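# Carry tube rack through self-closing door to desk

## Task

Move the tube rack from the counter, through the door that swings shut by itself, onto the desk. At the end the rack must stand upright with each tube seated all the way into a hole, and the door must be closed. The rack or any tube touching the floor is a failure. Either robot or both may do the work. Finish with the grippers open and the robots backed away, and neither robot may be toppled or left leaning, which is also a failure.

## Robot and tools

Robots: r1 and r2, two identical Hello Robot Stretch 3 units. Each has a base with two drive wheels plus a passive omni wheel at the rear, a lift that raises the arm along a mast, and a telescoping arm pointing out of the robot's RIGHT side. The gripper is moved forward or back only by driving the base, which cannot go sideways. The base measures 0.33 m long by 0.34 m wide. Turning in place pivots about the point between the drive wheels, 0.05 m behind the front edge. With arm retracted and wrist folded, the wrist pokes up to 0.06 m beyond the right side and a spin covers a 0.28 m radius circle; an unfolded level gripper reaches outside that circle.

Frames: the base frame has its origin on the floor between the drive wheels, x ahead, y to the left, z upward. hand_pose is expressed there, located where the closed fingertips meet; with all wrist joints at zero its x axis is up, y runs back along the arm toward the mast, z toward the robot's rear. Fingertips are round 0.04 m pads and pull slightly toward the wrist when wide open. The odometry frame is the base frame as it was at scene start. Each robot reports in its own frames, so relative placement of the two robots can only be judged from images, lidar_m, wrist_depth_mm and head_depth_mm.

execute_actions: argument "actions" is a list holding one action or nothing (empty returns state and images only). The action is an object keyed "r1" and/or "r2"; each robot's entry may hold "base", "joints" and "contact_limits". "base" holds exactly one command: {"translate_m": d}, a relative straight drive of d metres (-1 to 1, positive = forward), or {"rotate_rad": d}, a relative spin of d radians (-3.2 to 3.2, positive = counter-clockwise seen from above). Base offsets are measured from where the base was in the latest reported state. "joints" maps joint names to absolute targets: lift_m 0 to 1.1 m (arm height); arm_m 0 to 0.52 m (extension); wrist_yaw_rad -1.345 to 4.42 (0 along the arm, positive toward the front, 3.0 folded over the base); wrist_pitch_rad -1.57 to 0.451 (0 level, negative tips fingers down); wrist_roll_rad -2.911 to 2.911 (0 fingers side by side, level); gripper_m -0.089 to 0.179 (larger is wider; true fingertip gap is about 0.007 smaller when nearly shut, 0.025 smaller wide open, and zero below 0.007); head_pan_rad -3.953 to 1.73 (0 ahead, positive left, -1.57 along the arm); head_tilt_rad -1.53 to 0.419 (negative down). "contact_limits": {"arm_m": effort %, 1 to 100} halts the arm once its effort reaches that level (negative when retracting) and caps its holding force until the next action; too small stops it immediately. Argument "cameras": list of camera names, or "all"; omitted or null gives every camera, [] gives none. Names: r1_head_camera, r1_nav_camera, r1_wrist_camera and the r2 equivalents. Any unknown key or out-of-range value rejects the entire call. All motions in one action begin together; each lasts at most 15 s. Anything left out may keep driving toward an older target without that showing in the status.

wait: "seconds" 0 to 10; commands nothing, then returns state and images.
zoom_image: "camera" plus "region" [x0, y0, x1, y1] in pixels from the image's top-left, at most 504 by 504, on a camera that had a full image in the latest result.
finished_scene: "scene", the integer number of the current scene. It is final; the result says whether the goal was met and gives the next task. The goal must still hold when it is called.

Results: joint_positions; base_status and joint_status (done, off_target, contact_stop, time_out, torque_fault); on_its_own for uncommanded parts, where "held at" is the held target, not the actual position; motor_effort in % (peak during the action in brackets, noisy, with fixed per-motor bias; positive wheel effort pushes forward); lidar_m, 12 distances in metres from the base origin, 30 degree sectors starting straight ahead and going counter-clockwise (4th left, 7th behind, 10th right), scanning a plane 0.17 m up, range 0.15 to 12, "-" = nothing; it misses glass and its own body, sees the other robot, may be partly blocked by the mast or a low lift. wrist_depth_mm (45 to 1000) and head_depth_mm (280 to 4000, image sent sideways) are 7x7 grids of median depths from the top left. base_odometry counts wheel turns, so slip looks like travel; heading runs -3.142 to 3.142. turned_by_wheels and turned_by_imu give turning since the last result. base_tilt in degrees (forward/right positive) carries a fixed error up to about 4. The pictures line lists image order. If a result reports a stop, the remaining motion, wait and finish calls in that same reply are skipped.

Stops: arm and lift halt with contact_stop on firm contact and then go limp until recommanded; a limp lift may sag under load or keep pressing, and closing fingers on a surface raises it. Base, wrist and head never stop on contact and keep pushing; base off_target means something blocks it. Prolonged hard load makes a wrist servo switch off for 10 s (torque_fault).

Speed: base runs 0.30 m/s and 1.9 rad/s only with lift_m under 0.30, arm_m under 0.03 and wrist_yaw_rad over 2.54; otherwise 0.10 m/s and 0.63 rad/s.

Gripper: close below the object's width to grip (lower squeezes harder, but a stall guard eases off, so heavy items can slip; send a new value to re-squeeze). Open at least 0.02 above the touch value to release. Neither reading nor status proves a grasp.

Safety: fold or unfold the wrist only with lift_m between 0.32 and 0.95, pitch -0.4, roll near 0; once folded, lift may go down to 0.25. With yaw below -0.4 keep pitch at -0.5 or lower. Pushing on something rigid with the gripper above about 0.45 m can tip the robot, more so after a prior contact_stop or with raised contact limits. Driving while gripping or snagged can tip it, especially in reverse; back out in small steps, free the gripper, and lower lift to about 0.2 if it stays tilted. Robots must never press hard against each other; no line reports robot contact, and a few millimetres of extra drive after touching is already too much. Equal commands can differ by up to 2.5 cm per metre between robots, which strains a shared load. Loose objects may occasionally get nudged. Avoid drops, slams and hard shoves.

Cameras: head and nav cameras move with head pan/tilt; the wrist camera rides on the gripper. Calibration gives K, distortion and T_world_to_cam from the carrying robot's base frame, with small errors that grow for the arm-mounted camera.

Each tool is called after "Call:" in YAML: its name, and indented under it one key for each argument.

## Session

Call:
execute_actions:
  actions: []

Scene clock: 0.00 s.
r1.base_odometry: x=+0.000 y=+0.000 heading=+0.000 (m, m, rad; r1's odometry frame)
r1.turned_by_wheels: +0.000 (rad since the last result)
r1.turned_by_imu: +0.000 (rad since the last result)
r1.base_tilt: forward=-2.5 right=-0.9 (deg)
r1.lidar_m: 1.89 2.00 2.39 1.54 1.17 0.72 0.64 0.64 0.77 0.85 0.85 1.02
r1.head_depth_mm: 1369 1389 1400 1419 1441 1448 1472 / 1615 1707 1732 1772 1781 1812 1840 / 1669 2067 2051 2037 2007 1990 1963 / 1661 2014 2019 1977 1967 1923 1908 / 1650 1973 1943 1936 1905 1894 1853 / 1630 1904 1877 1865 1847 1820 1806 / 1626 1861 1861 1829 1800 1792 1771
r1.base_status: not commanded
r1.joint_positions: lift_m=+0.573 arm_m=+0.003 wrist_yaw_rad=+3.097 wrist_pitch_rad=-0.440 wrist_roll_rad=-0.015 gripper_m=+0.037 head_pan_rad=-0.018 head_tilt_rad=-0.011
r1.joint_status: not commanded
r1.motor_effort: left_wheel=+0 right_wheel=+0 lift_m=+27 arm_m=+0 wrist_yaw_rad=+0 wrist_pitch_rad=+7 wrist_roll_rad=+0 gripper_m=-1 head_pan_rad=+0 head_tilt_rad=+2 (%)
r1.hand_pose: x=-0.0114 y=+0.0736 z=+0.5803 quat_wxyz=(+0.169, +0.688, +0.141, +0.692) (m; r1's base frame)
r1.wrist_depth_mm: - - - - - - - / - - - - - - - / - - - - - - - / - - - - - - - / 986 - - - - - - / 862 866 866 864 873 857 854 / 747 742 - 744 711 733 743
r2.base_odometry: x=+0.000 y=+0.000 heading=+0.000 (m, m, rad; r2's odometry frame)
r2.turned_by_wheels: +0.000 (rad since the last result)
r2.turned_by_imu: +0.000 (rad since the last result)
r2.base_tilt: forward=+2.9 right=+1.2 (deg)
r2.lidar_m: 1.42 2.49 1.89 1.80 1.10 0.78 0.75 0.77 0.87 0.83 0.85 1.15
r2.head_depth_mm: 1953 2115 2149 2176 2214 2241 1976 / 2040 2293 2312 2339 2362 2374 1982 / 2030 2280 2304 1483 2341 2354 1834 / 2016 2269 2288 2320 2336 2363 1997 / 2012 2272 2304 2297 2324 2359 2017 / 2000 2252 2273 2293 2316 2355 2017 / 1991 2234 2280 2285 2335 2344 2018
r2.base_status: not commanded
r2.joint_positions: lift_m=+0.403 arm_m=+0.002 wrist_yaw_rad=+3.019 wrist_pitch_rad=-0.381 wrist_roll_rad=+0.014 gripper_m=+0.037 head_pan_rad=-0.001 head_tilt_rad=+0.002
r2.joint_status: not commanded
r2.motor_effort: left_wheel=-1 right_wheel=+0 lift_m=+30 arm_m=+0 wrist_yaw_rad=+0 wrist_pitch_rad=+7 wrist_roll_rad=+0 gripper_m=+0 head_pan_rad=+0 head_tilt_rad=+1 (%)
r2.hand_pose: x=+0.0068 y=+0.0798 z=+0.4245 quat_wxyz=(+0.177, +0.706, +0.090, +0.680) (m; r2's base frame)
r2.wrist_depth_mm: - - - - - - - / - - - - - - - / - - - - - - - / 997 919 943 975 935 911 919 / 765 765 - 772 783 765 766 / 652 647 - 632 610 637 630 / 558 566 - 566 546 553 536
pictures: r1_head_camera (sideways: a quarter turn clockwise sets it upright), r1_nav_camera (sideways: a quarter turn counterclockwise sets it upright), r1_wrist_camera, r2_head_camera (sideways: a quarter turn clockwise sets it upright), r2_nav_camera (sideways: a quarter turn counterclockwise sets it upright), r2_wrist_camera
Images, in order (width x height): r1_head_camera 896x504, r1_nav_camera 672x504, r1_wrist_camera 644x364, r2_head_camera 896x504, r2_nav_camera 672x504, r2_wrist_camera 644x364.

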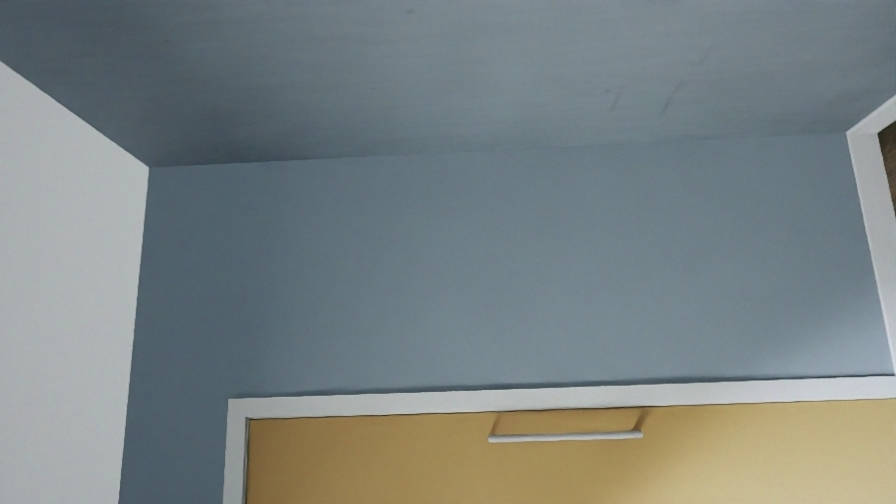

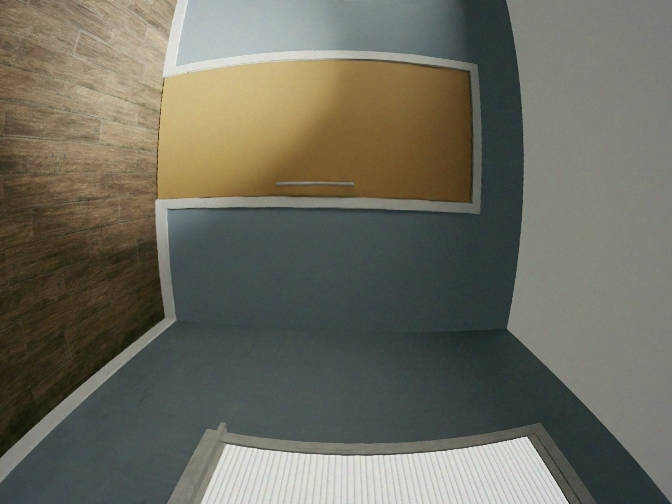

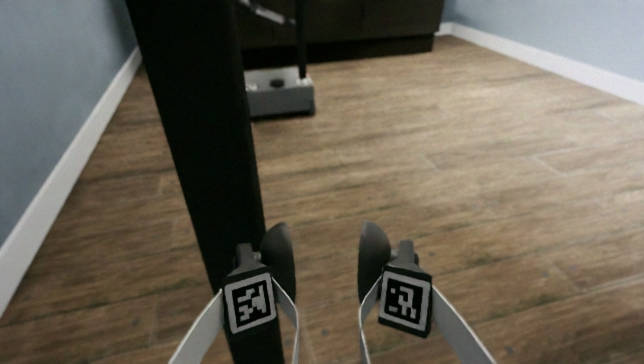

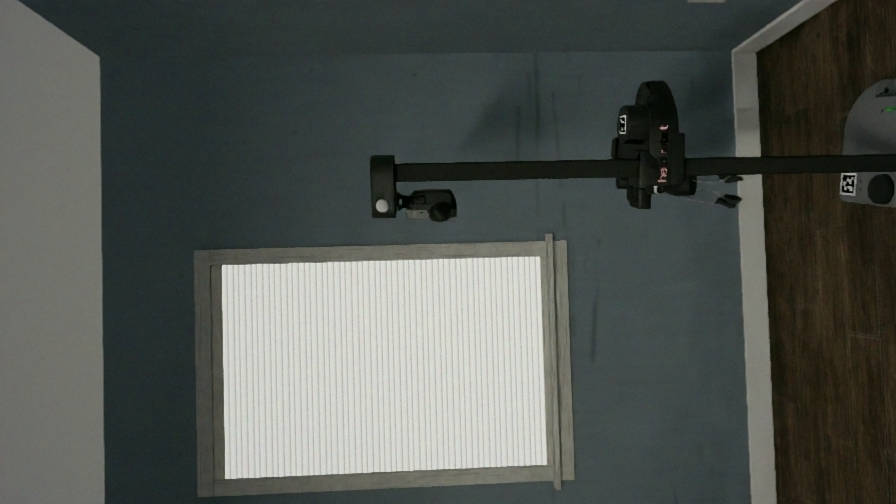

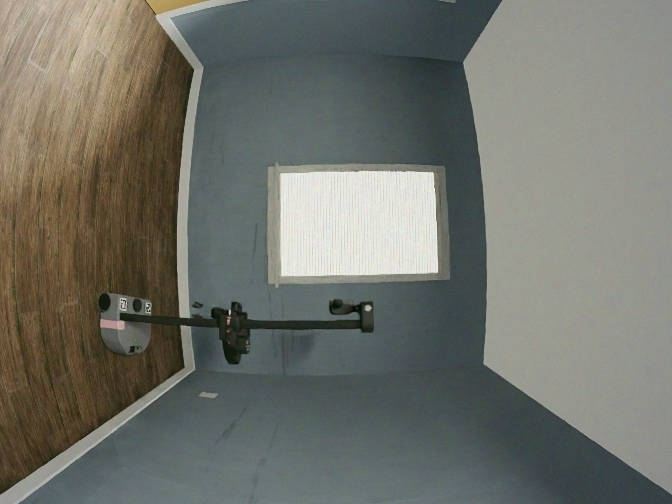

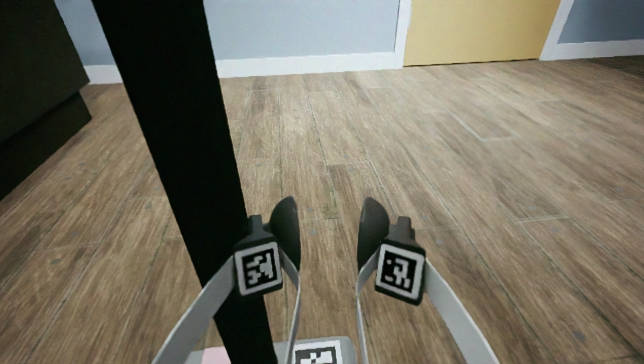

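Call:
execute_actions:
  actions:
    - {"r1":{"base":{"rotate_rad":0.42},"joints":{"lift_m":0.27,"wrist_pitch_rad":-0.4,"head_tilt_rad":-0.6}},"r2":{"base":{"rotate_rad":-1.55},"joints":{"head_pan_rad":-1.9,"head_tilt_rad":-0.5}}}
  cameras: ["r2_nav_camera","r2_head_camera"]

Call:
execute_actions:
  actions:
    - {"r1":{"base":{"translate_m":1}}}
  cameras: []

Call:
execute_actions:
  actions:
    - {"r1":{"base":{"translate_m":0.7}}}
  cameras: ["r1_nav_camera"]

Scene clock: 11.37 s.
r1.base_odometry: x=+0.000 y=+0.000 heading=+0.420 (m, m, rad; r1's odometry frame)
r1.turned_by_wheels: +0.420 (rad since the last result)
r1.turned_by_imu: +0.417 (rad since the last result)
r1.base_tilt: forward=-2.5 right=-1.0 (deg)
r1.lidar_m: 1.98 2.25 1.44 1.39 0.76 0.64 0.64 0.72 0.85 0.85 0.96 1.58
r1.head_depth_mm: 1576 1725 1896 2107 1849 1472 1226 / 1602 1752 1925 2163 1857 1475 1228 / 1622 1792 1983 2171 1860 1480 1225 / 1644 1809 2009 2203 1861 1481 1226 / 1672 1862 2045 2268 1870 1487 1235 / 1711 1881 2083 2282 1855 1485 1224 / 1731 1903 2136 2312 1876 1482 1236
r1.base_status: done
r1.joint_positions: lift_m=+0.270 arm_m=+0.003 wrist_yaw_rad=+3.097 wrist_pitch_rad=-0.419 wrist_roll_rad=-0.015 gripper_m=+0.037 head_pan_rad=-0.018 head_tilt_rad=-0.592
r1.joint_status: all done
r1.motor_effort: left_wheel=-4(9) right_wheel=+2(5) lift_m=+22(24) arm_m=+0(1) wrist_yaw_rad=+0(0) wrist_pitch_rad=+11(11) wrist_roll_rad=+0(0) gripper_m=-1(1) head_pan_rad=+0(0) head_tilt_rad=-3(34) (%)
r1.hand_pose: x=-0.0113 y=+0.0763 z=+0.2825 quat_wxyz=(+0.162, +0.689, +0.133, +0.694) (m; r1's base frame)
r1.wrist_depth_mm: 672 823 - - - - - / 676 847 - - - - - / 681 860 942 974 934 916 924 / 680 730 - 726 721 720 713 / 615 592 - 610 610 589 590 / 511 517 - 523 520 501 498 / 456 - - - 426 427 431
r2.base_odometry: x=+0.000 y=+0.000 heading=-1.550 (m, m, rad; r2's odometry frame)
r2.turned_by_wheels: -1.550 (rad since the last result)
r2.turned_by_imu: -1.546 (rad since the last result)
r2.base_tilt: forward=+2.8 right=+1.3 (deg)
r2.lidar_m: 0.83 0.86 1.17 1.47 2.52 1.87 1.80 1.08 0.78 0.75 0.77 0.86
r2.head_depth_mm: 1322 1460 1074 1016 1181 1398 1238 / 1274 1406 1074 962 1109 1308 1242 / 1226 1347 1015 912 1041 1223 1241 / 1183 1296 1094 870 990 1140 1243 / 1145 1247 1098 845 939 1074 1214 / 1106 1204 1110 821 894 1013 1194 / 1072 1167 1115 791 850 955 1110
r2.base_status: done
r2.joint_positions: lift_m=+0.403 arm_m=+0.002 wrist_yaw_rad=+3.019 wrist_pitch_rad=-0.381 wrist_roll_rad=+0.014 gripper_m=+0.037 head_pan_rad=-1.893 head_tilt_rad=-0.494
r2.joint_status: all done
r2.motor_effort: left_wheel=+2(8) right_wheel=-3(6) lift_m=+30(29) arm_m=+0(0) wrist_yaw_rad=+0(1) wrist_pitch_rad=+7(7) wrist_roll_rad=+0(0) gripper_m=-1(0) head_pan_rad=-3(32) head_tilt_rad=-2(18) (%)
r2.hand_pose: x=+0.0068 y=+0.0798 z=+0.4245 quat_wxyz=(+0.177, +0.706, +0.090, +0.680) (m; r2's base frame)
r2.wrist_depth_mm: - - - - - - 860 / - - - - - - 880 / - - - - - - 870 / 947 952 949 993 921 936 859 / 776 762 - 758 761 749 751 / 638 635 - 627 619 644 627 / 556 565 - 579 543 550 546
pictures: r2_head_camera (sideways: a quarter turn clockwise sets it upright), r2_nav_camera (sideways: a quarter turn counterclockwise sets it upright)
camera_calibration (this result's frames):
r2_head_camera: T_world_to_cam=[[0.16116, 0.473083, -0.866152, 1.14921], [0.94764, -0.319334, 0.00190532, -0.00371302], [-0.27569, -0.821108, -0.499776, 0.606993], [0, 0, 0, 1]] pos_world=[-0.0143458, -0.0464503, 1.29876]
r2_nav_camera: T_world_to_cam=[[-0.169361, -0.428069, 0.887735, -1.10786], [-0.956564, 0.28826, -0.0434917, 0.113493], [-0.237281, -0.856541, -0.458295, 0.550923], [0, 0, 0, 1]] pos_world=[0.0516583, -0.0350687, 1.24091]
Images, in order (width x height): r2_head_camera 896x504, r2_nav_camera 672x504.

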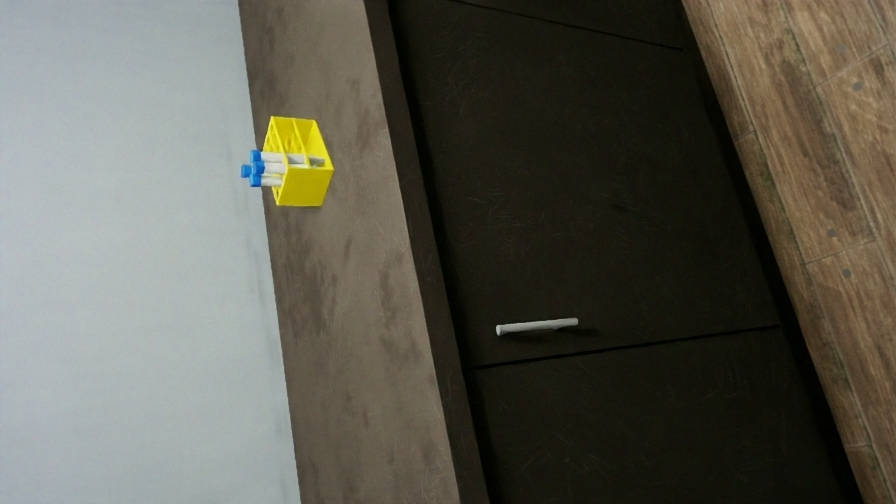

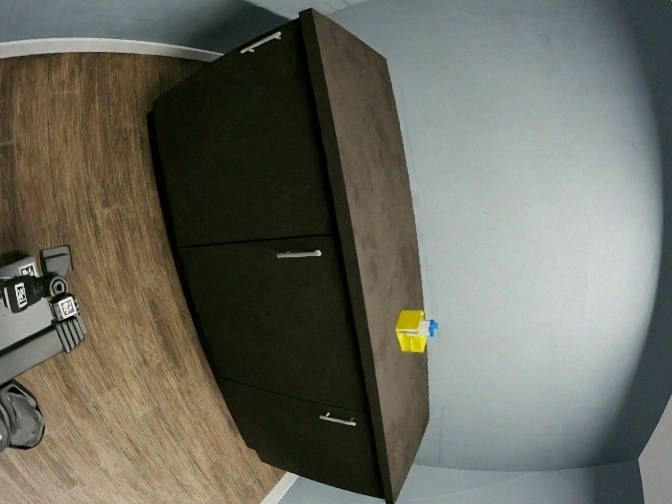

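Scene clock: 16.40 s.
r1.base_odometry: x=+0.913 y=+0.408 heading=+0.420 (m, m, rad; r1's odometry frame)
r1.turned_by_wheels: +0.000 (rad since the last result)
r1.turned_by_imu: +0.006 (rad since the last result)
r1.base_tilt: forward=-2.3 right=-0.9 (deg)
r1.lidar_m: 1.01 1.15 1.91 2.11 1.39 1.62 1.62 1.27 1.07 1.07 1.20 1.02
r1.head_depth_mm: 773 849 938 1047 1185 1347 1222 / 795 871 965 1079 1225 1377 1227 / 807 889 983 1102 1256 1390 1223 / 821 899 1000 1126 1291 1431 1230 / 836 919 1022 1154 1319 1448 1229 / 847 939 1044 1185 1357 1484 1229 / 863 953 1068 1206 1376 1489 1236
r1.base_status: done
r1.joint_positions: lift_m=+0.270 arm_m=+0.003 wrist_yaw_rad=+3.097 wrist_pitch_rad=-0.419 wrist_roll_rad=-0.015 gripper_m=+0.037 head_pan_rad=-0.018 head_tilt_rad=-0.594
r1.joint_status: not commanded
r1.motor_effort: left_wheel=-4(10) right_wheel=+2(5) lift_m=+23(23) arm_m=+1(0) wrist_yaw_rad=+0(0) wrist_pitch_rad=+11(11) wrist_roll_rad=+0(0) gripper_m=+0(0) head_pan_rad=+0(0) head_tilt_rad=-3(3) (%)
r1.hand_pose: x=-0.0113 y=+0.0764 z=+0.2825 quat_wxyz=(+0.162, +0.689, +0.133, +0.694) (m; r1's base frame)
r1.wrist_depth_mm: - - - - - - - / - - - - - - - / 941 975 953 937 925 917 898 / 764 740 - 733 734 716 730 / 601 598 - 600 614 601 588 / 515 507 - 518 521 503 505 / 453 - - - 429 439 431
r2.base_odometry: x=+0.000 y=+0.000 heading=-1.550 (m, m, rad; r2's odometry frame)
r2.turned_by_wheels: +0.000 (rad since the last result)
r2.turned_by_imu: +0.001 (rad since the last result)
r2.base_tilt: forward=+2.7 right=+1.3 (deg)
r2.lidar_m: 0.83 0.85 1.16 2.42 2.50 1.87 1.80 1.08 0.78 0.75 0.77 0.86
r2.head_depth_mm: 1322 1451 1075 1014 1181 1401 1238 / 1268 1402 1075 964 1106 1307 1242 / 1227 1341 1020 912 1045 1218 1245 / 1183 1297 1094 869 991 1141 1250 / 1144 1253 1101 843 939 1074 1218 / 1107 1205 1108 819 890 1014 1192 / 1069 1163 1114 789 849 959 1109
r2.base_status: not commanded
r2.joint_positions: lift_m=+0.403 arm_m=+0.002 wrist_yaw_rad=+3.019 wrist_pitch_rad=-0.381 wrist_roll_rad=+0.014 gripper_m=+0.037 head_pan_rad=-1.893 head_tilt_rad=-0.494
r2.joint_status: not commanded
r2.motor_effort: left_wheel=+2(2) right_wheel=-4(3) lift_m=+30(30) arm_m=+0(0) wrist_yaw_rad=-1(0) wrist_pitch_rad=+7(7) wrist_roll_rad=+0(0) gripper_m=-2(1) head_pan_rad=-4(3) head_tilt_rad=-2(2) (%)
r2.hand_pose: x=+0.0068 y=+0.0798 z=+0.4245 quat_wxyz=(+0.177, +0.706, +0.090, +0.680) (m; r2's base frame)
r2.wrist_depth_mm: - - - - - - 879 / - - - - - - 870 / - - - - - - 877 / 949 957 950 953 952 909 831 / 791 773 - 738 786 761 730 / 655 642 - 631 617 628 641 / 564 564 - 565 550 545 539
pictures: none
No camera images: the call's "cameras" was empty. Leave "cameras" out to get every camera's image.

Scene clock: 20.37 s.
r1.base_odometry: x=+1.552 y=+0.693 heading=+0.420 (m, m, rad; r1's odometry frame)
r1.turned_by_wheels: +0.000 (rad since the last result)
r1.turned_by_imu: +0.004 (rad since the last result)
r1.base_tilt: forward=-2.5 right=-1.0 (deg)
r1.lidar_m: 0.33 0.38 0.60 1.96 1.74 2.30 2.30 1.44 1.22 0.71 0.39 0.33
r1.head_depth_mm: - - 284 305 345 397 468 / - - 286 312 354 409 486 / - - 290 318 363 421 502 / - - 293 326 372 434 520 / - - 296 333 382 448 540 / - - 302 341 393 462 563 / - 286 309 350 405 478 585
r1.base_status: done
r1.joint_positions: lift_m=+0.270 arm_m=+0.003 wrist_yaw_rad=+3.097 wrist_pitch_rad=-0.419 wrist_roll_rad=-0.015 gripper_m=+0.037 head_pan_rad=-0.018 head_tilt_rad=-0.594
r1.joint_status: not commanded
r1.motor_effort: left_wheel=-4(10) right_wheel=+2(6) lift_m=+23(23) arm_m=+1(1) wrist_yaw_rad=+0(0) wrist_pitch_rad=+11(11) wrist_roll_rad=+0(1) gripper_m=-1(1) head_pan_rad=-1(0) head_tilt_rad=-3(3) (%)
r1.hand_pose: x=-0.0113 y=+0.0764 z=+0.2826 quat_wxyz=(+0.162, +0.689, +0.133, +0.694) (m; r1's base frame)
r1.wrist_depth_mm: - - - - - 973 546 / - - - - - 927 530 / 966 941 951 951 916 825 522 / 759 752 - 726 724 716 535 / 619 601 - 596 617 594 524 / 509 504 - 526 507 492 477 / 454 - - - 421 438 431
r2.base_odometry: x=+0.000 y=+0.000 heading=-1.550 (m, m, rad; r2's odometry frame)
r2.turned_by_wheels: +0.000 (rad since the last result)
r2.turned_by_imu: +0.000 (rad since the last result)
r2.base_tilt: forward=+2.9 right=+1.4 (deg)
r2.lidar_m: 0.83 0.86 1.17 2.42 2.50 1.73 1.80 1.08 0.78 0.75 0.77 0.86
r2.head_depth_mm: 1315 1458 1071 1018 1177 1397 1243 / 1273 1403 1078 962 1104 1304 1243 / 1223 1341 1018 916 1044 1217 1246 / 1183 1294 1092 867 989 1136 1243 / 1141 1247 1103 844 939 1074 1222 / 1102 1203 1110 821 891 1016 1194 / 1071 1166 1117 789 849 962 1107
r2.base_status: not commanded
r2.joint_positions: lift_m=+0.403 arm_m=+0.002 wrist_yaw_rad=+3.019 wrist_pitch_rad=-0.381 wrist_roll_rad=+0.014 gripper_m=+0.037 head_pan_rad=-1.893 head_tilt_rad=-0.494
r2.joint_status: not commanded
r2.motor_effort: left_wheel=+2(2) right_wheel=-3(3) lift_m=+30(29) arm_m=-1(0) wrist_yaw_rad=+0(1) wrist_pitch_rad=+7(7) wrist_roll_rad=+1(0) gripper_m=+0(0) head_pan_rad=-2(2) head_tilt_rad=-2(2) (%)
r2.hand_pose: x=+0.0068 y=+0.0798 z=+0.4245 quat_wxyz=(+0.177, +0.706, +0.090, +0.680) (m; r2's base frame)
r2.wrist_depth_mm: - - - - - - 853 / - - - - - - 864 / - - - - - - 880 / 950 961 982 942 946 881 870 / 785 762 - 743 797 770 755 / 655 648 - 625 622 644 631 / 561 559 - 567 553 556 543
pictures: r1_nav_camera (sideways: a quarter turn counterclockwise sets it upright)
camera_calibration (this result's frames):
r1_nav_camera: T_world_to_cam=[[0.555315, -0.00808107, 0.831601, -1.04783], [0.00219306, -0.999935, -0.0111813, 0.0669848], [0.831637, 0.0080329, -0.555262, 0.672317], [0, 0, 0, 1]] pos_world=[0.0226036, 0.0531122, 1.24543]
Images, in order (width x height): r1_nav_camera 672x504.

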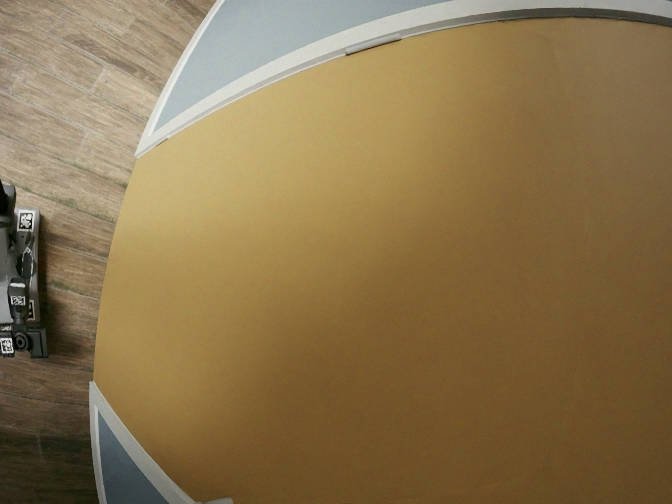

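Call:
execute_actions:
  actions:
    - {"r1":{"base":{"translate_m":0.3},"joints":{"lift_m":0.4}},"r2":{"base":{"translate_m":-0.3},"joints":{"lift_m":0.9}}}
  cameras: ["r1_nav_camera"]

Call:
execute_actions:
  actions:
    - {"r2":{"base":{"rotate_rad":-0.8},"joints":{"wrist_yaw_rad":-0.35,"gripper_m":0.17}}}
  cameras: []

Call:
execute_actions:
  actions:
    - {"r2":{"base":{"translate_m":0.67},"joints":{"lift_m":1.05,"wrist_pitch_rad":0,"head_pan_rad":-1.6}}}
  cameras: ["r2_head_camera","r2_wrist_camera"]

Scene clock: 46.57 s.
r1.base_odometry: x=+1.826 y=+0.815 heading=+0.419 (m, m, rad; r1's odometry frame)
r1.turned_by_wheels: +0.000 (rad since the last result)
r1.turned_by_imu: -0.149 (rad since the last result)
r1.base_tilt: forward=-2.4 right=-1.1 (deg)
r1.lidar_m: - - 0.15 0.34 2.00 1.68 2.57 1.69 1.31 0.19 0.15 -
r1.head_depth_mm: - - - - - - - / - - - - - - - / - - - - - - - / - - - - - - - / - - - - - - - / - - - - - - - / - - - - - - -
r1.base_status: done
r1.joint_positions: lift_m=+0.400 arm_m=+0.003 wrist_yaw_rad=+3.081 wrist_pitch_rad=-0.416 wrist_roll_rad=-0.016 gripper_m=+0.037 head_pan_rad=-0.018 head_tilt_rad=-0.598
r1.joint_status: all done
r1.on_its_own: wrist_yaw_rad is at rest, and its effort (+13) is outside its rest range (-12 to +12)
r1.motor_effort: left_wheel=+0(51) right_wheel=+11(39) lift_m=+27(31) arm_m=+0(2) wrist_yaw_rad=+13(26) wrist_pitch_rad=+9(11) wrist_roll_rad=+0(1) gripper_m=-1(0) head_pan_rad=+0(0) head_tilt_rad=+0(3) (%)
r1.hand_pose: x=-0.0075 y=+0.0766 z=+0.4131 quat_wxyz=(+0.166, +0.690, +0.126, +0.693) (m; r1's base frame)
r1.wrist_depth_mm: - - - - 283 144 96 / - - - - 288 144 97 / - - - - 292 145 97 / - 968 997 916 291 146 97 / 804 785 - 787 259 146 98 / 677 687 - 665 218 147 98 / 582 574 - 585 350 138 98
r2.base_odometry: x=-0.006 y=+0.300 heading=-1.550 (m, m, rad; r2's odometry frame)
r2.turned_by_wheels: +0.000 (rad since the last result)
r2.turned_by_imu: +0.001 (rad since the last result)
r2.base_tilt: forward=+2.9 right=+1.3 (deg)
r2.lidar_m: 1.13 1.17 1.59 2.41 2.14 1.56 1.50 1.08 0.78 0.75 0.78 1.06
r2.head_depth_mm: 1320 1464 1074 1022 1190 1333 - / 1270 1401 1081 969 1114 - - / 1225 1353 1083 918 1050 1171 - / 1181 1302 1097 874 994 1098 - / 1145 1252 969 851 943 1080 - / 1107 1208 1038 823 894 1020 1121 / 1074 1163 1117 790 853 965 1060
r2.base_status: done
r2.joint_positions: lift_m=+0.900 arm_m=+0.002 wrist_yaw_rad=+3.019 wrist_pitch_rad=-0.381 wrist_roll_rad=+0.014 gripper_m=+0.037 head_pan_rad=-1.893 head_tilt_rad=-0.494
r2.joint_status: all done
r2.motor_effort: left_wheel=+3(4) right_wheel=-3(7) lift_m=+38(39) arm_m=-1(1) wrist_yaw_rad=+0(1) wrist_pitch_rad=+7(7) wrist_roll_rad=+0(0) gripper_m=-1(0) head_pan_rad=-3(3) head_tilt_rad=-2(2) (%)
r2.hand_pose: x=+0.0067 y=+0.0797 z=+0.9206 quat_wxyz=(+0.177, +0.706, +0.090, +0.680) (m; r2's base frame)
r2.wrist_depth_mm: - - - - - - - / - - - - - - - / - - - - - - - / - - - - - - - / - - - - - - - / - - - - - - - / - - - - - - -
pictures: r1_nav_camera (sideways: a quarter turn counterclockwise sets it upright)
camera_calibration (this result's frames):
r1_nav_camera: T_world_to_cam=[[0.559079, -0.00814891, 0.829074, -1.04456], [0.00214255, -0.999934, -0.0112731, 0.0671045], [0.829112, 0.00807888, -0.559025, 0.677228], [0, 0, 0, 1]] pos_world=[0.0223475, 0.0531168, 1.24536]
Images, in order (width x height): r1_nav_camera 672x504.

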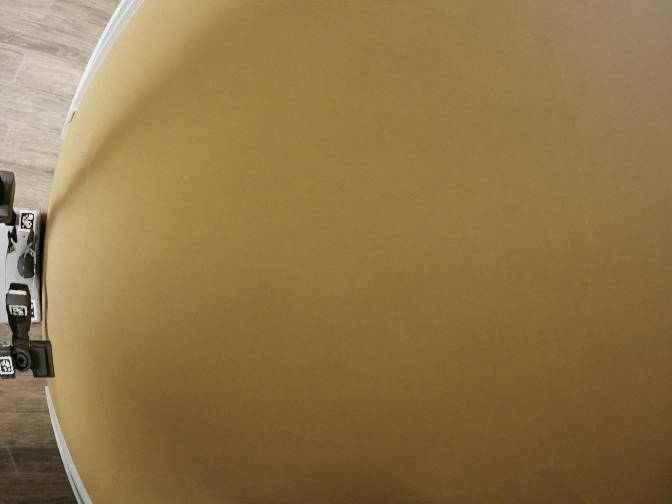

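Scene clock: 49.27 s.
r1.base_odometry: x=+1.826 y=+0.815 heading=+0.419 (m, m, rad; r1's odometry frame)
r1.turned_by_wheels: +0.000 (rad since the last result)
r1.turned_by_imu: +0.001 (rad since the last result)
r1.base_tilt: forward=-2.4 right=-0.9 (deg)
r1.lidar_m: - - 0.15 0.34 2.00 1.77 2.56 1.70 1.30 0.19 0.15 -
r1.head_depth_mm: - - - - - - - / - - - - - - - / - - - - - - - / - - - - - - - / - - - - - - - / - - - - - - - / - - - - - - -
r1.base_status: not commanded
r1.joint_positions: lift_m=+0.400 arm_m=+0.003 wrist_yaw_rad=+3.081 wrist_pitch_rad=-0.416 wrist_roll_rad=-0.016 gripper_m=+0.037 head_pan_rad=-0.018 head_tilt_rad=-0.598
r1.joint_status: not commanded
r1.on_its_own: wrist_yaw_rad is at rest, and its effort (+14) is outside its rest range (-12 to +12)
r1.motor_effort: left_wheel=-1(1) right_wheel=+10(10) lift_m=+28(28) arm_m=+1(1) wrist_yaw_rad=+14(14) wrist_pitch_rad=+9(9) wrist_roll_rad=+0(0) gripper_m=-1(1) head_pan_rad=+0(0) head_tilt_rad=-1(1) (%)
r1.hand_pose: x=-0.0075 y=+0.0766 z=+0.4131 quat_wxyz=(+0.166, +0.690, +0.126, +0.693) (m; r1's base frame)
r1.wrist_depth_mm: - - - - 282 143 96 / - - - - 287 143 97 / - - - - 289 145 97 / - 999 985 942 294 146 97 / 784 807 - 775 258 146 98 / 681 673 - 682 218 147 98 / 581 575 - 575 354 139 98
r2.base_odometry: x=-0.006 y=+0.300 heading=-2.350 (m, m, rad; r2's odometry frame)
r2.turned_by_wheels: -0.800 (rad since the last result)
r2.turned_by_imu: -0.798 (rad since the last result)
r2.base_tilt: forward=+2.8 right=+1.3 (deg)
r2.lidar_m: 0.86 1.13 1.13 1.29 2.19 2.42 1.67 1.50 1.50 0.89 0.75 0.75
r2.head_depth_mm: 1201 1301 1424 1577 1710 1558 - / 1250 1362 1496 1651 1776 - - / 1302 1423 1565 1754 1828 - - / 1362 1492 1652 1835 1854 - - / 1416 1561 1738 1967 1857 - - / 1477 1637 1735 1302 1389 1440 1276 / 1556 1706 1120 1098 1165 1247 1252
r2.base_status: done
r2.joint_positions: lift_m=+0.900 arm_m=+0.002 wrist_yaw_rad=-0.348 wrist_pitch_rad=-0.381 wrist_roll_rad=+0.014 gripper_m=+0.170 head_pan_rad=-1.893 head_tilt_rad=-0.494
r2.joint_status: all done
r2.motor_effort: left_wheel=+2(8) right_wheel=-3(8) lift_m=+38(39) arm_m=-1(0) wrist_yaw_rad=-2(2) wrist_pitch_rad=+7(7) wrist_roll_rad=+0(0) gripper_m=-1(83) head_pan_rad=-2(2) head_tilt_rad=-2(2) (%)
r2.hand_pose: x=-0.0995 y=-0.3626 z=+0.9206 quat_wxyz=(+0.656, +0.010, -0.711, -0.252) (m; r2's base frame)
r2.wrist_depth_mm: 725 728 - - - - 971 / 501 638 940 - - - - / 542 684 935 - - - - / 562 725 - - - - - / 572 797 - - - - - / 576 901 - - - - - / 680 795 - - - - -
pictures: none
No camera images: the call's "cameras" was empty. Leave "cameras" out to get every camera's image.

Scene clock: 56.90 s.
r1.base_odometry: x=+1.826 y=+0.815 heading=+0.419 (m, m, rad; r1's odometry frame)
r1.turned_by_wheels: +0.000 (rad since the last result)
r1.turned_by_imu: +0.002 (rad since the last result)
r1.base_tilt: forward=-2.4 right=-1.1 (deg)
r1.lidar_m: - - 0.15 0.34 2.01 2.46 2.56 1.70 1.30 0.19 0.15 -
r1.head_depth_mm: - - - - - - - / - - - - - - - / - - - - - - - / - - - - - - - / - - - - - - - / - - - - - - - / - - - - - - -
r1.base_status: not commanded
r1.joint_positions: lift_m=+0.400 arm_m=+0.003 wrist_yaw_rad=+3.081 wrist_pitch_rad=-0.416 wrist_roll_rad=-0.016 gripper_m=+0.037 head_pan_rad=-0.018 head_tilt_rad=-0.598
r1.joint_status: not commanded
r1.on_its_own: wrist_yaw_rad is at rest, and its effort (+14) is outside its rest range (-12 to +12)
r1.motor_effort: left_wheel=-1(2) right_wheel=+11(10) lift_m=+27(27) arm_m=+1(1) wrist_yaw_rad=+14(14) wrist_pitch_rad=+9(9) wrist_roll_rad=+0(0) gripper_m=+0(0) head_pan_rad=+0(0) head_tilt_rad=+0(1) (%)
r1.hand_pose: x=-0.0075 y=+0.0766 z=+0.4131 quat_wxyz=(+0.166, +0.690, +0.126, +0.693) (m; r1's base frame)
r1.wrist_depth_mm: - - - - 284 144 96 / - - - - 287 144 97 / - - - - 289 146 97 / - 988 957 921 293 146 98 / 815 772 - 786 257 146 97 / 675 657 - 694 218 148 98 / 582 587 - 580 353 138 98
r2.base_odometry: x=-0.477 y=-0.177 heading=-2.349 (m, m, rad; r2's odometry frame)
r2.turned_by_wheels: +0.000 (rad since the last result)
r2.turned_by_imu: +0.001 (rad since the last result)
r2.base_tilt: forward=+2.9 right=+1.3 (deg)
r2.lidar_m: 0.30 0.67 0.67 0.76 1.28 2.90 2.30 1.96 0.56 0.31 0.27 0.27
r2.head_depth_mm: 1641 1764 - - - - - / 1410 1551 - - - - 1183 / 1235 1362 - - - - 902 / 1096 1202 1205 - - - 653 / 985 1068 1097 746 563 453 517 / 899 964 1009 750 565 454 407 / 822 878 934 751 567 455 379
r2.base_status: done
r2.joint_positions: lift_m=+1.050 arm_m=+0.002 wrist_yaw_rad=-0.348 wrist_pitch_rad=-0.020 wrist_roll_rad=+0.014 gripper_m=+0.170 head_pan_rad=-1.607 head_tilt_rad=-0.494
r2.joint_status: all done
r2.motor_effort: left_wheel=+2(9) right_wheel=-4(4) lift_m=+38(41) arm_m=+0(0) wrist_yaw_rad=-2(3) wrist_pitch_rad=+9(7) wrist_roll_rad=+0(0) gripper_m=-1(1) head_pan_rad=+3(22) head_tilt_rad=-2(2) (%)
r2.hand_pose: x=-0.1086 y=-0.3878 z=+1.1592 quat_wxyz=(+0.691, -0.116, -0.702, -0.129) (m; r2's base frame)
r2.wrist_depth_mm: 617 765 - - - - - / 606 765 - - - - - / 635 768 - - - - - / 647 778 - - - - - / 635 758 655 753 - - - / 588 521 544 558 - - - / 426 428 427 435 - - -
pictures: r2_head_camera (sideways: a quarter turn clockwise sets it upright), r2_wrist_camera
camera_calibration (this result's frames):
r2_head_camera: T_world_to_cam=[[0.0211984, 0.499394, -0.866116, 1.15002], [0.999233, -0.0391117, 0.00190512, -0.00402747], [-0.0329238, -0.865492, -0.49984, 0.605594], [0, 0, 0, 1]] pos_world=[-0.000415645, -0.0503308, 1.29875]
r2_wrist_camera: T_world_to_cam=[[-0.940922, 0.338461, -0.0104785, 0.0395962], [0.0941344, 0.231718, -0.968218, 1.24828], [-0.325276, -0.912004, -0.24989, 0.0651357], [0, 0, 0, 1]] pos_world=[-0.0590625, -0.243248, 1.2253]
Images, in order (width x height): r2_head_camera 896x504, r2_wrist_camera 644x364.

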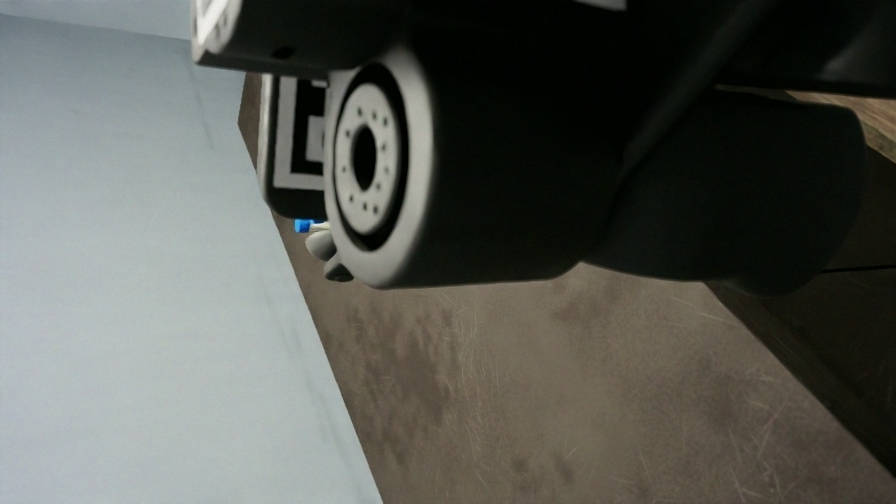

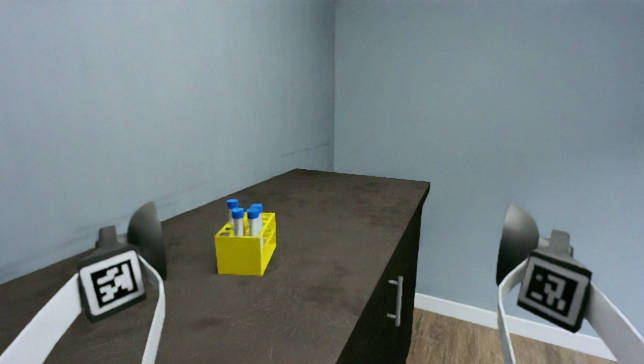

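Call:
execute_actions:
  actions:
    - {"r1":{"base":{"translate_m":-0.4},"joints":{"lift_m":0.8}},"r2":{"joints":{"arm_m":0.22,"lift_m":1.0,"wrist_pitch_rad":-0.4,"wrist_yaw_rad":-0.2}}}
  cameras: []

Call:
execute_actions:
  actions:
    - {"r1":{"base":{"rotate_rad":-0.3},"joints":{"wrist_yaw_rad":1.3,"wrist_pitch_rad":0,"gripper_m":0.15,"head_pan_rad":-0.6}}}

Scene clock: 73.67 s.
r1.base_odometry: x=+1.461 y=+0.652 heading=+0.419 (m, m, rad; r1's odometry frame)
r1.turned_by_wheels: +0.000 (rad since the last result)
r1.turned_by_imu: +0.001 (rad since the last result)
r1.base_tilt: forward=-2.4 right=-0.9 (deg)
r1.lidar_m: 0.46 0.49 0.68 1.92 2.03 2.21 2.16 1.66 1.27 1.25 0.60 0.47
r1.head_depth_mm: 343 377 419 472 539 627 753 / 343 378 420 473 539 629 753 / 344 378 420 473 539 629 758 / 345 379 421 474 541 631 758 / 345 380 421 475 543 633 761 / 346 380 422 475 542 634 763 / 346 380 422 476 544 636 764
r1.base_status: done
r1.joint_positions: lift_m=+0.800 arm_m=+0.003 wrist_yaw_rad=+3.095 wrist_pitch_rad=-0.416 wrist_roll_rad=-0.016 gripper_m=+0.037 head_pan_rad=-0.018 head_tilt_rad=-0.598
r1.joint_status: all done
r1.motor_effort: left_wheel=+2(8) right_wheel=+0(9) lift_m=+30(32) arm_m=+1(1) wrist_yaw_rad=+2(14) wrist_pitch_rad=+9(9) wrist_roll_rad=+0(0) gripper_m=-1(0) head_pan_rad=+0(0) head_tilt_rad=-1(1) (%)
r1.hand_pose: x=-0.0108 y=+0.0768 z=+0.8130 quat_wxyz=(+0.161, +0.689, +0.131, +0.694) (m; r1's base frame)
r1.wrist_depth_mm: - - - - - 940 609 / - - - - - 903 598 / - - - - - 919 580 / - - - - - 904 609 / - - - - - 913 609 / - - - - - 902 610 / - - - - 978 851 609
r2.base_odometry: x=-0.477 y=-0.177 heading=-2.349 (m, m, rad; r2's odometry frame)
r2.turned_by_wheels: +0.000 (rad since the last result)
r2.turned_by_imu: +0.001 (rad since the last result)
r2.base_tilt: forward=+2.7 right=+1.4 (deg)
r2.lidar_m: 0.30 0.67 0.66 0.76 1.29 2.90 2.06 1.96 0.56 0.31 0.27 0.27
r2.head_depth_mm: 1634 1806 - 781 968 1365 1234 / 1408 1574 - 675 702 895 1180 / 1233 1343 - - 579 674 828 / 1092 1196 - - 561 510 621 / 989 1067 1095 743 563 452 517 / 896 963 1008 747 564 453 407 / 821 880 935 749 566 455 379
r2.base_status: not commanded
r2.joint_positions: lift_m=+1.000 arm_m=+0.220 wrist_yaw_rad=-0.201 wrist_pitch_rad=-0.414 wrist_roll_rad=+0.014 gripper_m=+0.170 head_pan_rad=-1.607 head_tilt_rad=-0.494
r2.joint_status: all done
r2.motor_effort: left_wheel=+2(2) right_wheel=-3(4) lift_m=+20(35) arm_m=+2(4) wrist_yaw_rad=+0(3) wrist_pitch_rad=+7(10) wrist_roll_rad=+0(0) gripper_m=-1(2) head_pan_rad=+3(2) head_tilt_rad=-2(2) (%)
r2.hand_pose: x=-0.0665 y=-0.5850 z=+1.0140 quat_wxyz=(+0.669, +0.074, -0.707, -0.215) (m; r2's base frame)
r2.wrist_depth_mm: 445 539 700 902 - - - / 459 550 656 368 633 633 - / 457 478 471 360 466 462 - / 376 372 370 360 366 368 - / 305 313 301 300 298 307 - / 266 256 256 255 254 253 - / 219 224 224 222 222 233 -
pictures: none
No camera images: the call's "cameras" was empty. Leave "cameras" out to get every camera's image.

Scene clock: 75.57 s.
r1.base_odometry: x=+1.461 y=+0.652 heading=+0.119 (m, m, rad; r1's odometry frame)
r1.turned_by_wheels: -0.300 (rad since the last result)
r1.turned_by_imu: -0.296 (rad since the last result)
r1.base_tilt: forward=-2.5 right=-1.0 (deg)
r1.lidar_m: 0.46 0.46 0.55 0.98 1.92 2.15 2.16 2.18 1.42 1.25 0.87 0.52
r1.head_depth_mm: 842 976 1155 1338 1509 1510 1215 / 716 810 931 1090 1323 1428 1221 / 623 691 778 891 1038 1245 1219 / 550 604 670 749 851 990 1173 / 480 523 576 637 713 814 928 / 435 463 505 566 625 701 788 / 406 439 471 511 556 610 678
r1.base_status: done
r1.joint_positions: lift_m=+0.800 arm_m=+0.003 wrist_yaw_rad=+1.303 wrist_pitch_rad=-0.023 wrist_roll_rad=-0.016 gripper_m=+0.150 head_pan_rad=-0.593 head_tilt_rad=-0.598
r1.joint_status: all done
r1.motor_effort: left_wheel=+4(10) right_wheel=-2(4) lift_m=+30(31) arm_m=+1(1) wrist_yaw_rad=-3(5) wrist_pitch_rad=+13(13) wrist_roll_rad=+1(1) gripper_m=+0(82) head_pan_rad=-5(46) head_tilt_rad=-1(1) (%)
r1.hand_pose: x=+0.2251 y=-0.2154 z=+0.9087 quat_wxyz=(+0.572, +0.432, -0.553, +0.426) (m; r1's base frame)
r1.wrist_depth_mm: 326 359 394 445 537 626 771 / 335 364 399 462 551 666 799 / 339 369 412 468 572 673 823 / 346 383 414 480 584 682 852 / 348 389 438 496 592 719 861 / 357 - 452 502 619 706 894 / 355 418 463 536 637 762 895
r2.base_odometry: x=-0.477 y=-0.177 heading=-2.349 (m, m, rad; r2's odometry frame)
r2.turned_by_wheels: +0.000 (rad since the last result)
r2.turned_by_imu: +0.000 (rad since the last result)
r2.base_tilt: forward=+2.8 right=+1.3 (deg)
r2.lidar_m: 0.30 0.67 0.66 0.76 1.28 2.90 2.08 1.97 0.56 0.31 0.27 0.27
r2.head_depth_mm: 1633 1816 - 780 968 1364 1240 / 1410 1581 - 677 703 892 1185 / 1235 1344 - - 578 672 826 / 1095 1203 - - 561 510 621 / 987 1067 1097 743 563 453 516 / 898 961 1008 747 565 453 408 / 823 877 938 750 567 454 379
r2.base_status: not commanded
r2.joint_positions: lift_m=+1.000 arm_m=+0.220 wrist_yaw_rad=-0.201 wrist_pitch_rad=-0.414 wrist_roll_rad=+0.014 gripper_m=+0.170 head_pan_rad=-1.607 head_tilt_rad=-0.494
r2.joint_status: not commanded
r2.motor_effort: left_wheel=+2(2) right_wheel=-3(4) lift_m=+20(20) arm_m=+3(3) wrist_yaw_rad=+0(1) wrist_pitch_rad=+6(6) wrist_roll_rad=+0(0) gripper_m=-1(2) head_pan_rad=+3(2) head_tilt_rad=-2(2) (%)
r2.hand_pose: x=-0.0665 y=-0.5850 z=+1.0140 quat_wxyz=(+0.669, +0.074, -0.707, -0.215) (m; r2's base frame)
r2.wrist_depth_mm: 440 531 690 913 - - - / 458 558 647 367 631 629 - / 454 473 469 356 463 460 - / 372 367 369 363 365 360 - / 304 317 305 301 297 309 - / 265 255 256 256 254 255 - / 219 223 224 221 221 232 -
pictures: r1_head_camera (sideways: a quarter turn clockwise sets it upright), r1_nav_camera (sideways: a quarter turn counterclockwise sets it upright), r1_wrist_camera, r2_head_camera (sideways: a quarter turn clockwise sets it upright), r2_nav_camera (sideways: a quarter turn counterclockwise sets it upright), r2_wrist_camera
camera_calibration (this result's frames):
r1_head_camera: T_world_to_cam=[[-0.410163, 0.326345, -0.851625, 1.13191], [0.610385, 0.792048, 0.00953862, -0.0149873], [0.67764, -0.515907, -0.524065, 0.630827], [0, 0, 0, 1]] pos_world=[0.0459398, -0.0320729, 1.2947]
r1_nav_camera: T_world_to_cam=[[0.464809, -0.310787, 0.829074, -1.04398], [-0.541823, -0.840417, -0.0112731, 0.0704227], [0.700272, -0.443972, -0.559025, 0.678014], [0, 0, 0, 1]] pos_world=[0.048614, 0.0357483, 1.24536]
r1_wrist_camera: T_world_to_cam=[[-0.278527, -0.960365, 0.010995, -0.152899], [-0.187239, 0.0430681, -0.98137, 0.978763], [0.942, -0.275397, -0.191814, 0.0713156], [0, 0, 0, 1]] pos_world=[0.0734971, -0.169352, 0.975889]
r2_head_camera: T_world_to_cam=[[0.0211465, 0.499422, -0.866101, 1.15], [0.999237, -0.0390059, 0.00190503, -0.00402739], [-0.0328317, -0.86548, -0.499866, 0.605628], [0, 0, 0, 1]] pos_world=[-0.000410313, -0.0503314, 1.29875]
r2_nav_camera: T_world_to_cam=[[-0.0417138, -0.458552, 0.887688, -1.10858], [-0.999031, 0.00668106, -0.0434948, 0.113756], [0.0140139, -0.888642, -0.458387, 0.54951], [0, 0, 0, 1]] pos_world=[0.0597016, -0.0207846, 1.24091]
r2_wrist_camera: T_world_to_cam=[[-0.979402, 0.201641, -0.0106243, 0.0620482], [0.129853, 0.588674, -0.797873, 1.18789], [-0.15463, -0.782818, -0.602732, 0.307464], [0, 0, 0, 1]] pos_world=[-0.0459379, -0.471105, 1.13377]
Images, in order (width x height): r1_head_camera 896x504, r1_nav_camera 672x504, r1_wrist_camera 644x364, r2_head_camera 896x504, r2_nav_camera 672x504, r2_wrist_camera 644x364.

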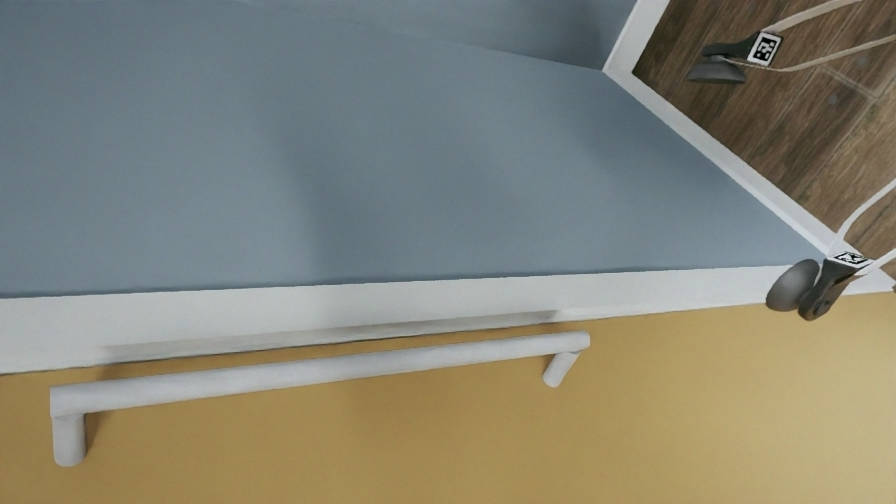

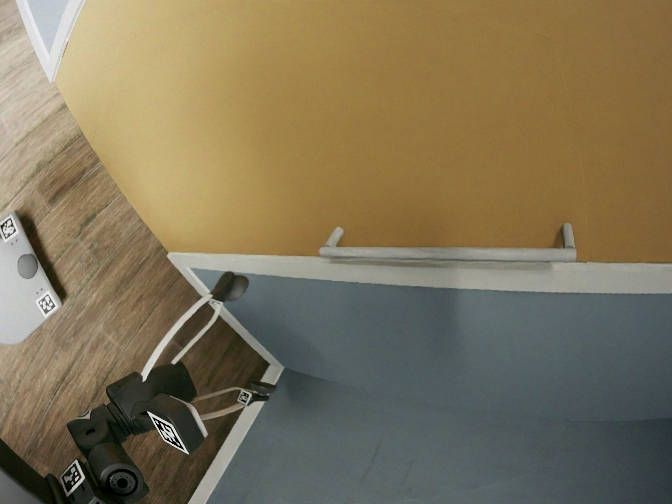

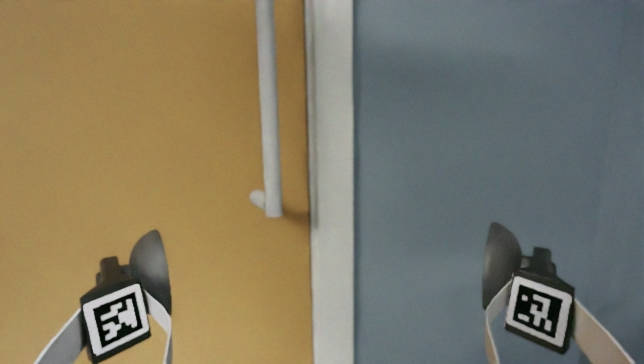

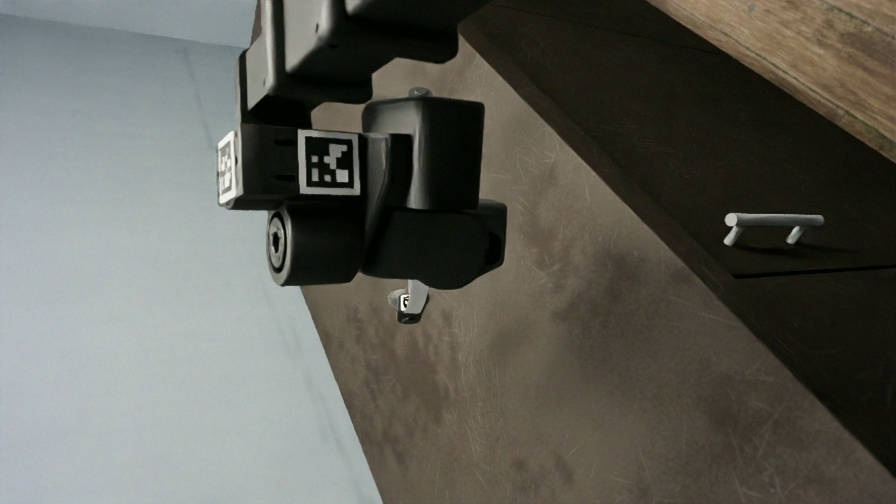

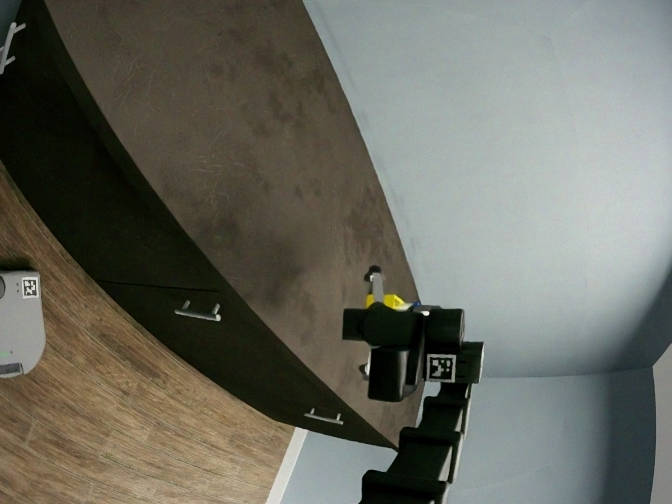

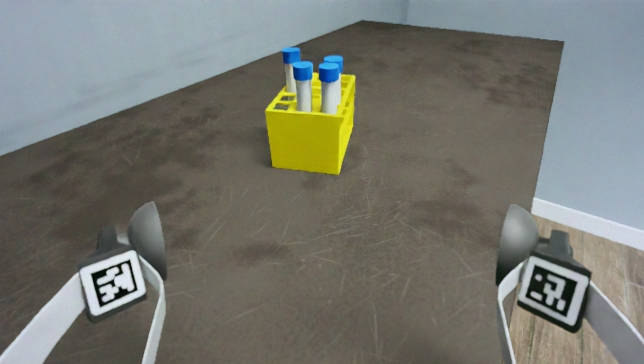

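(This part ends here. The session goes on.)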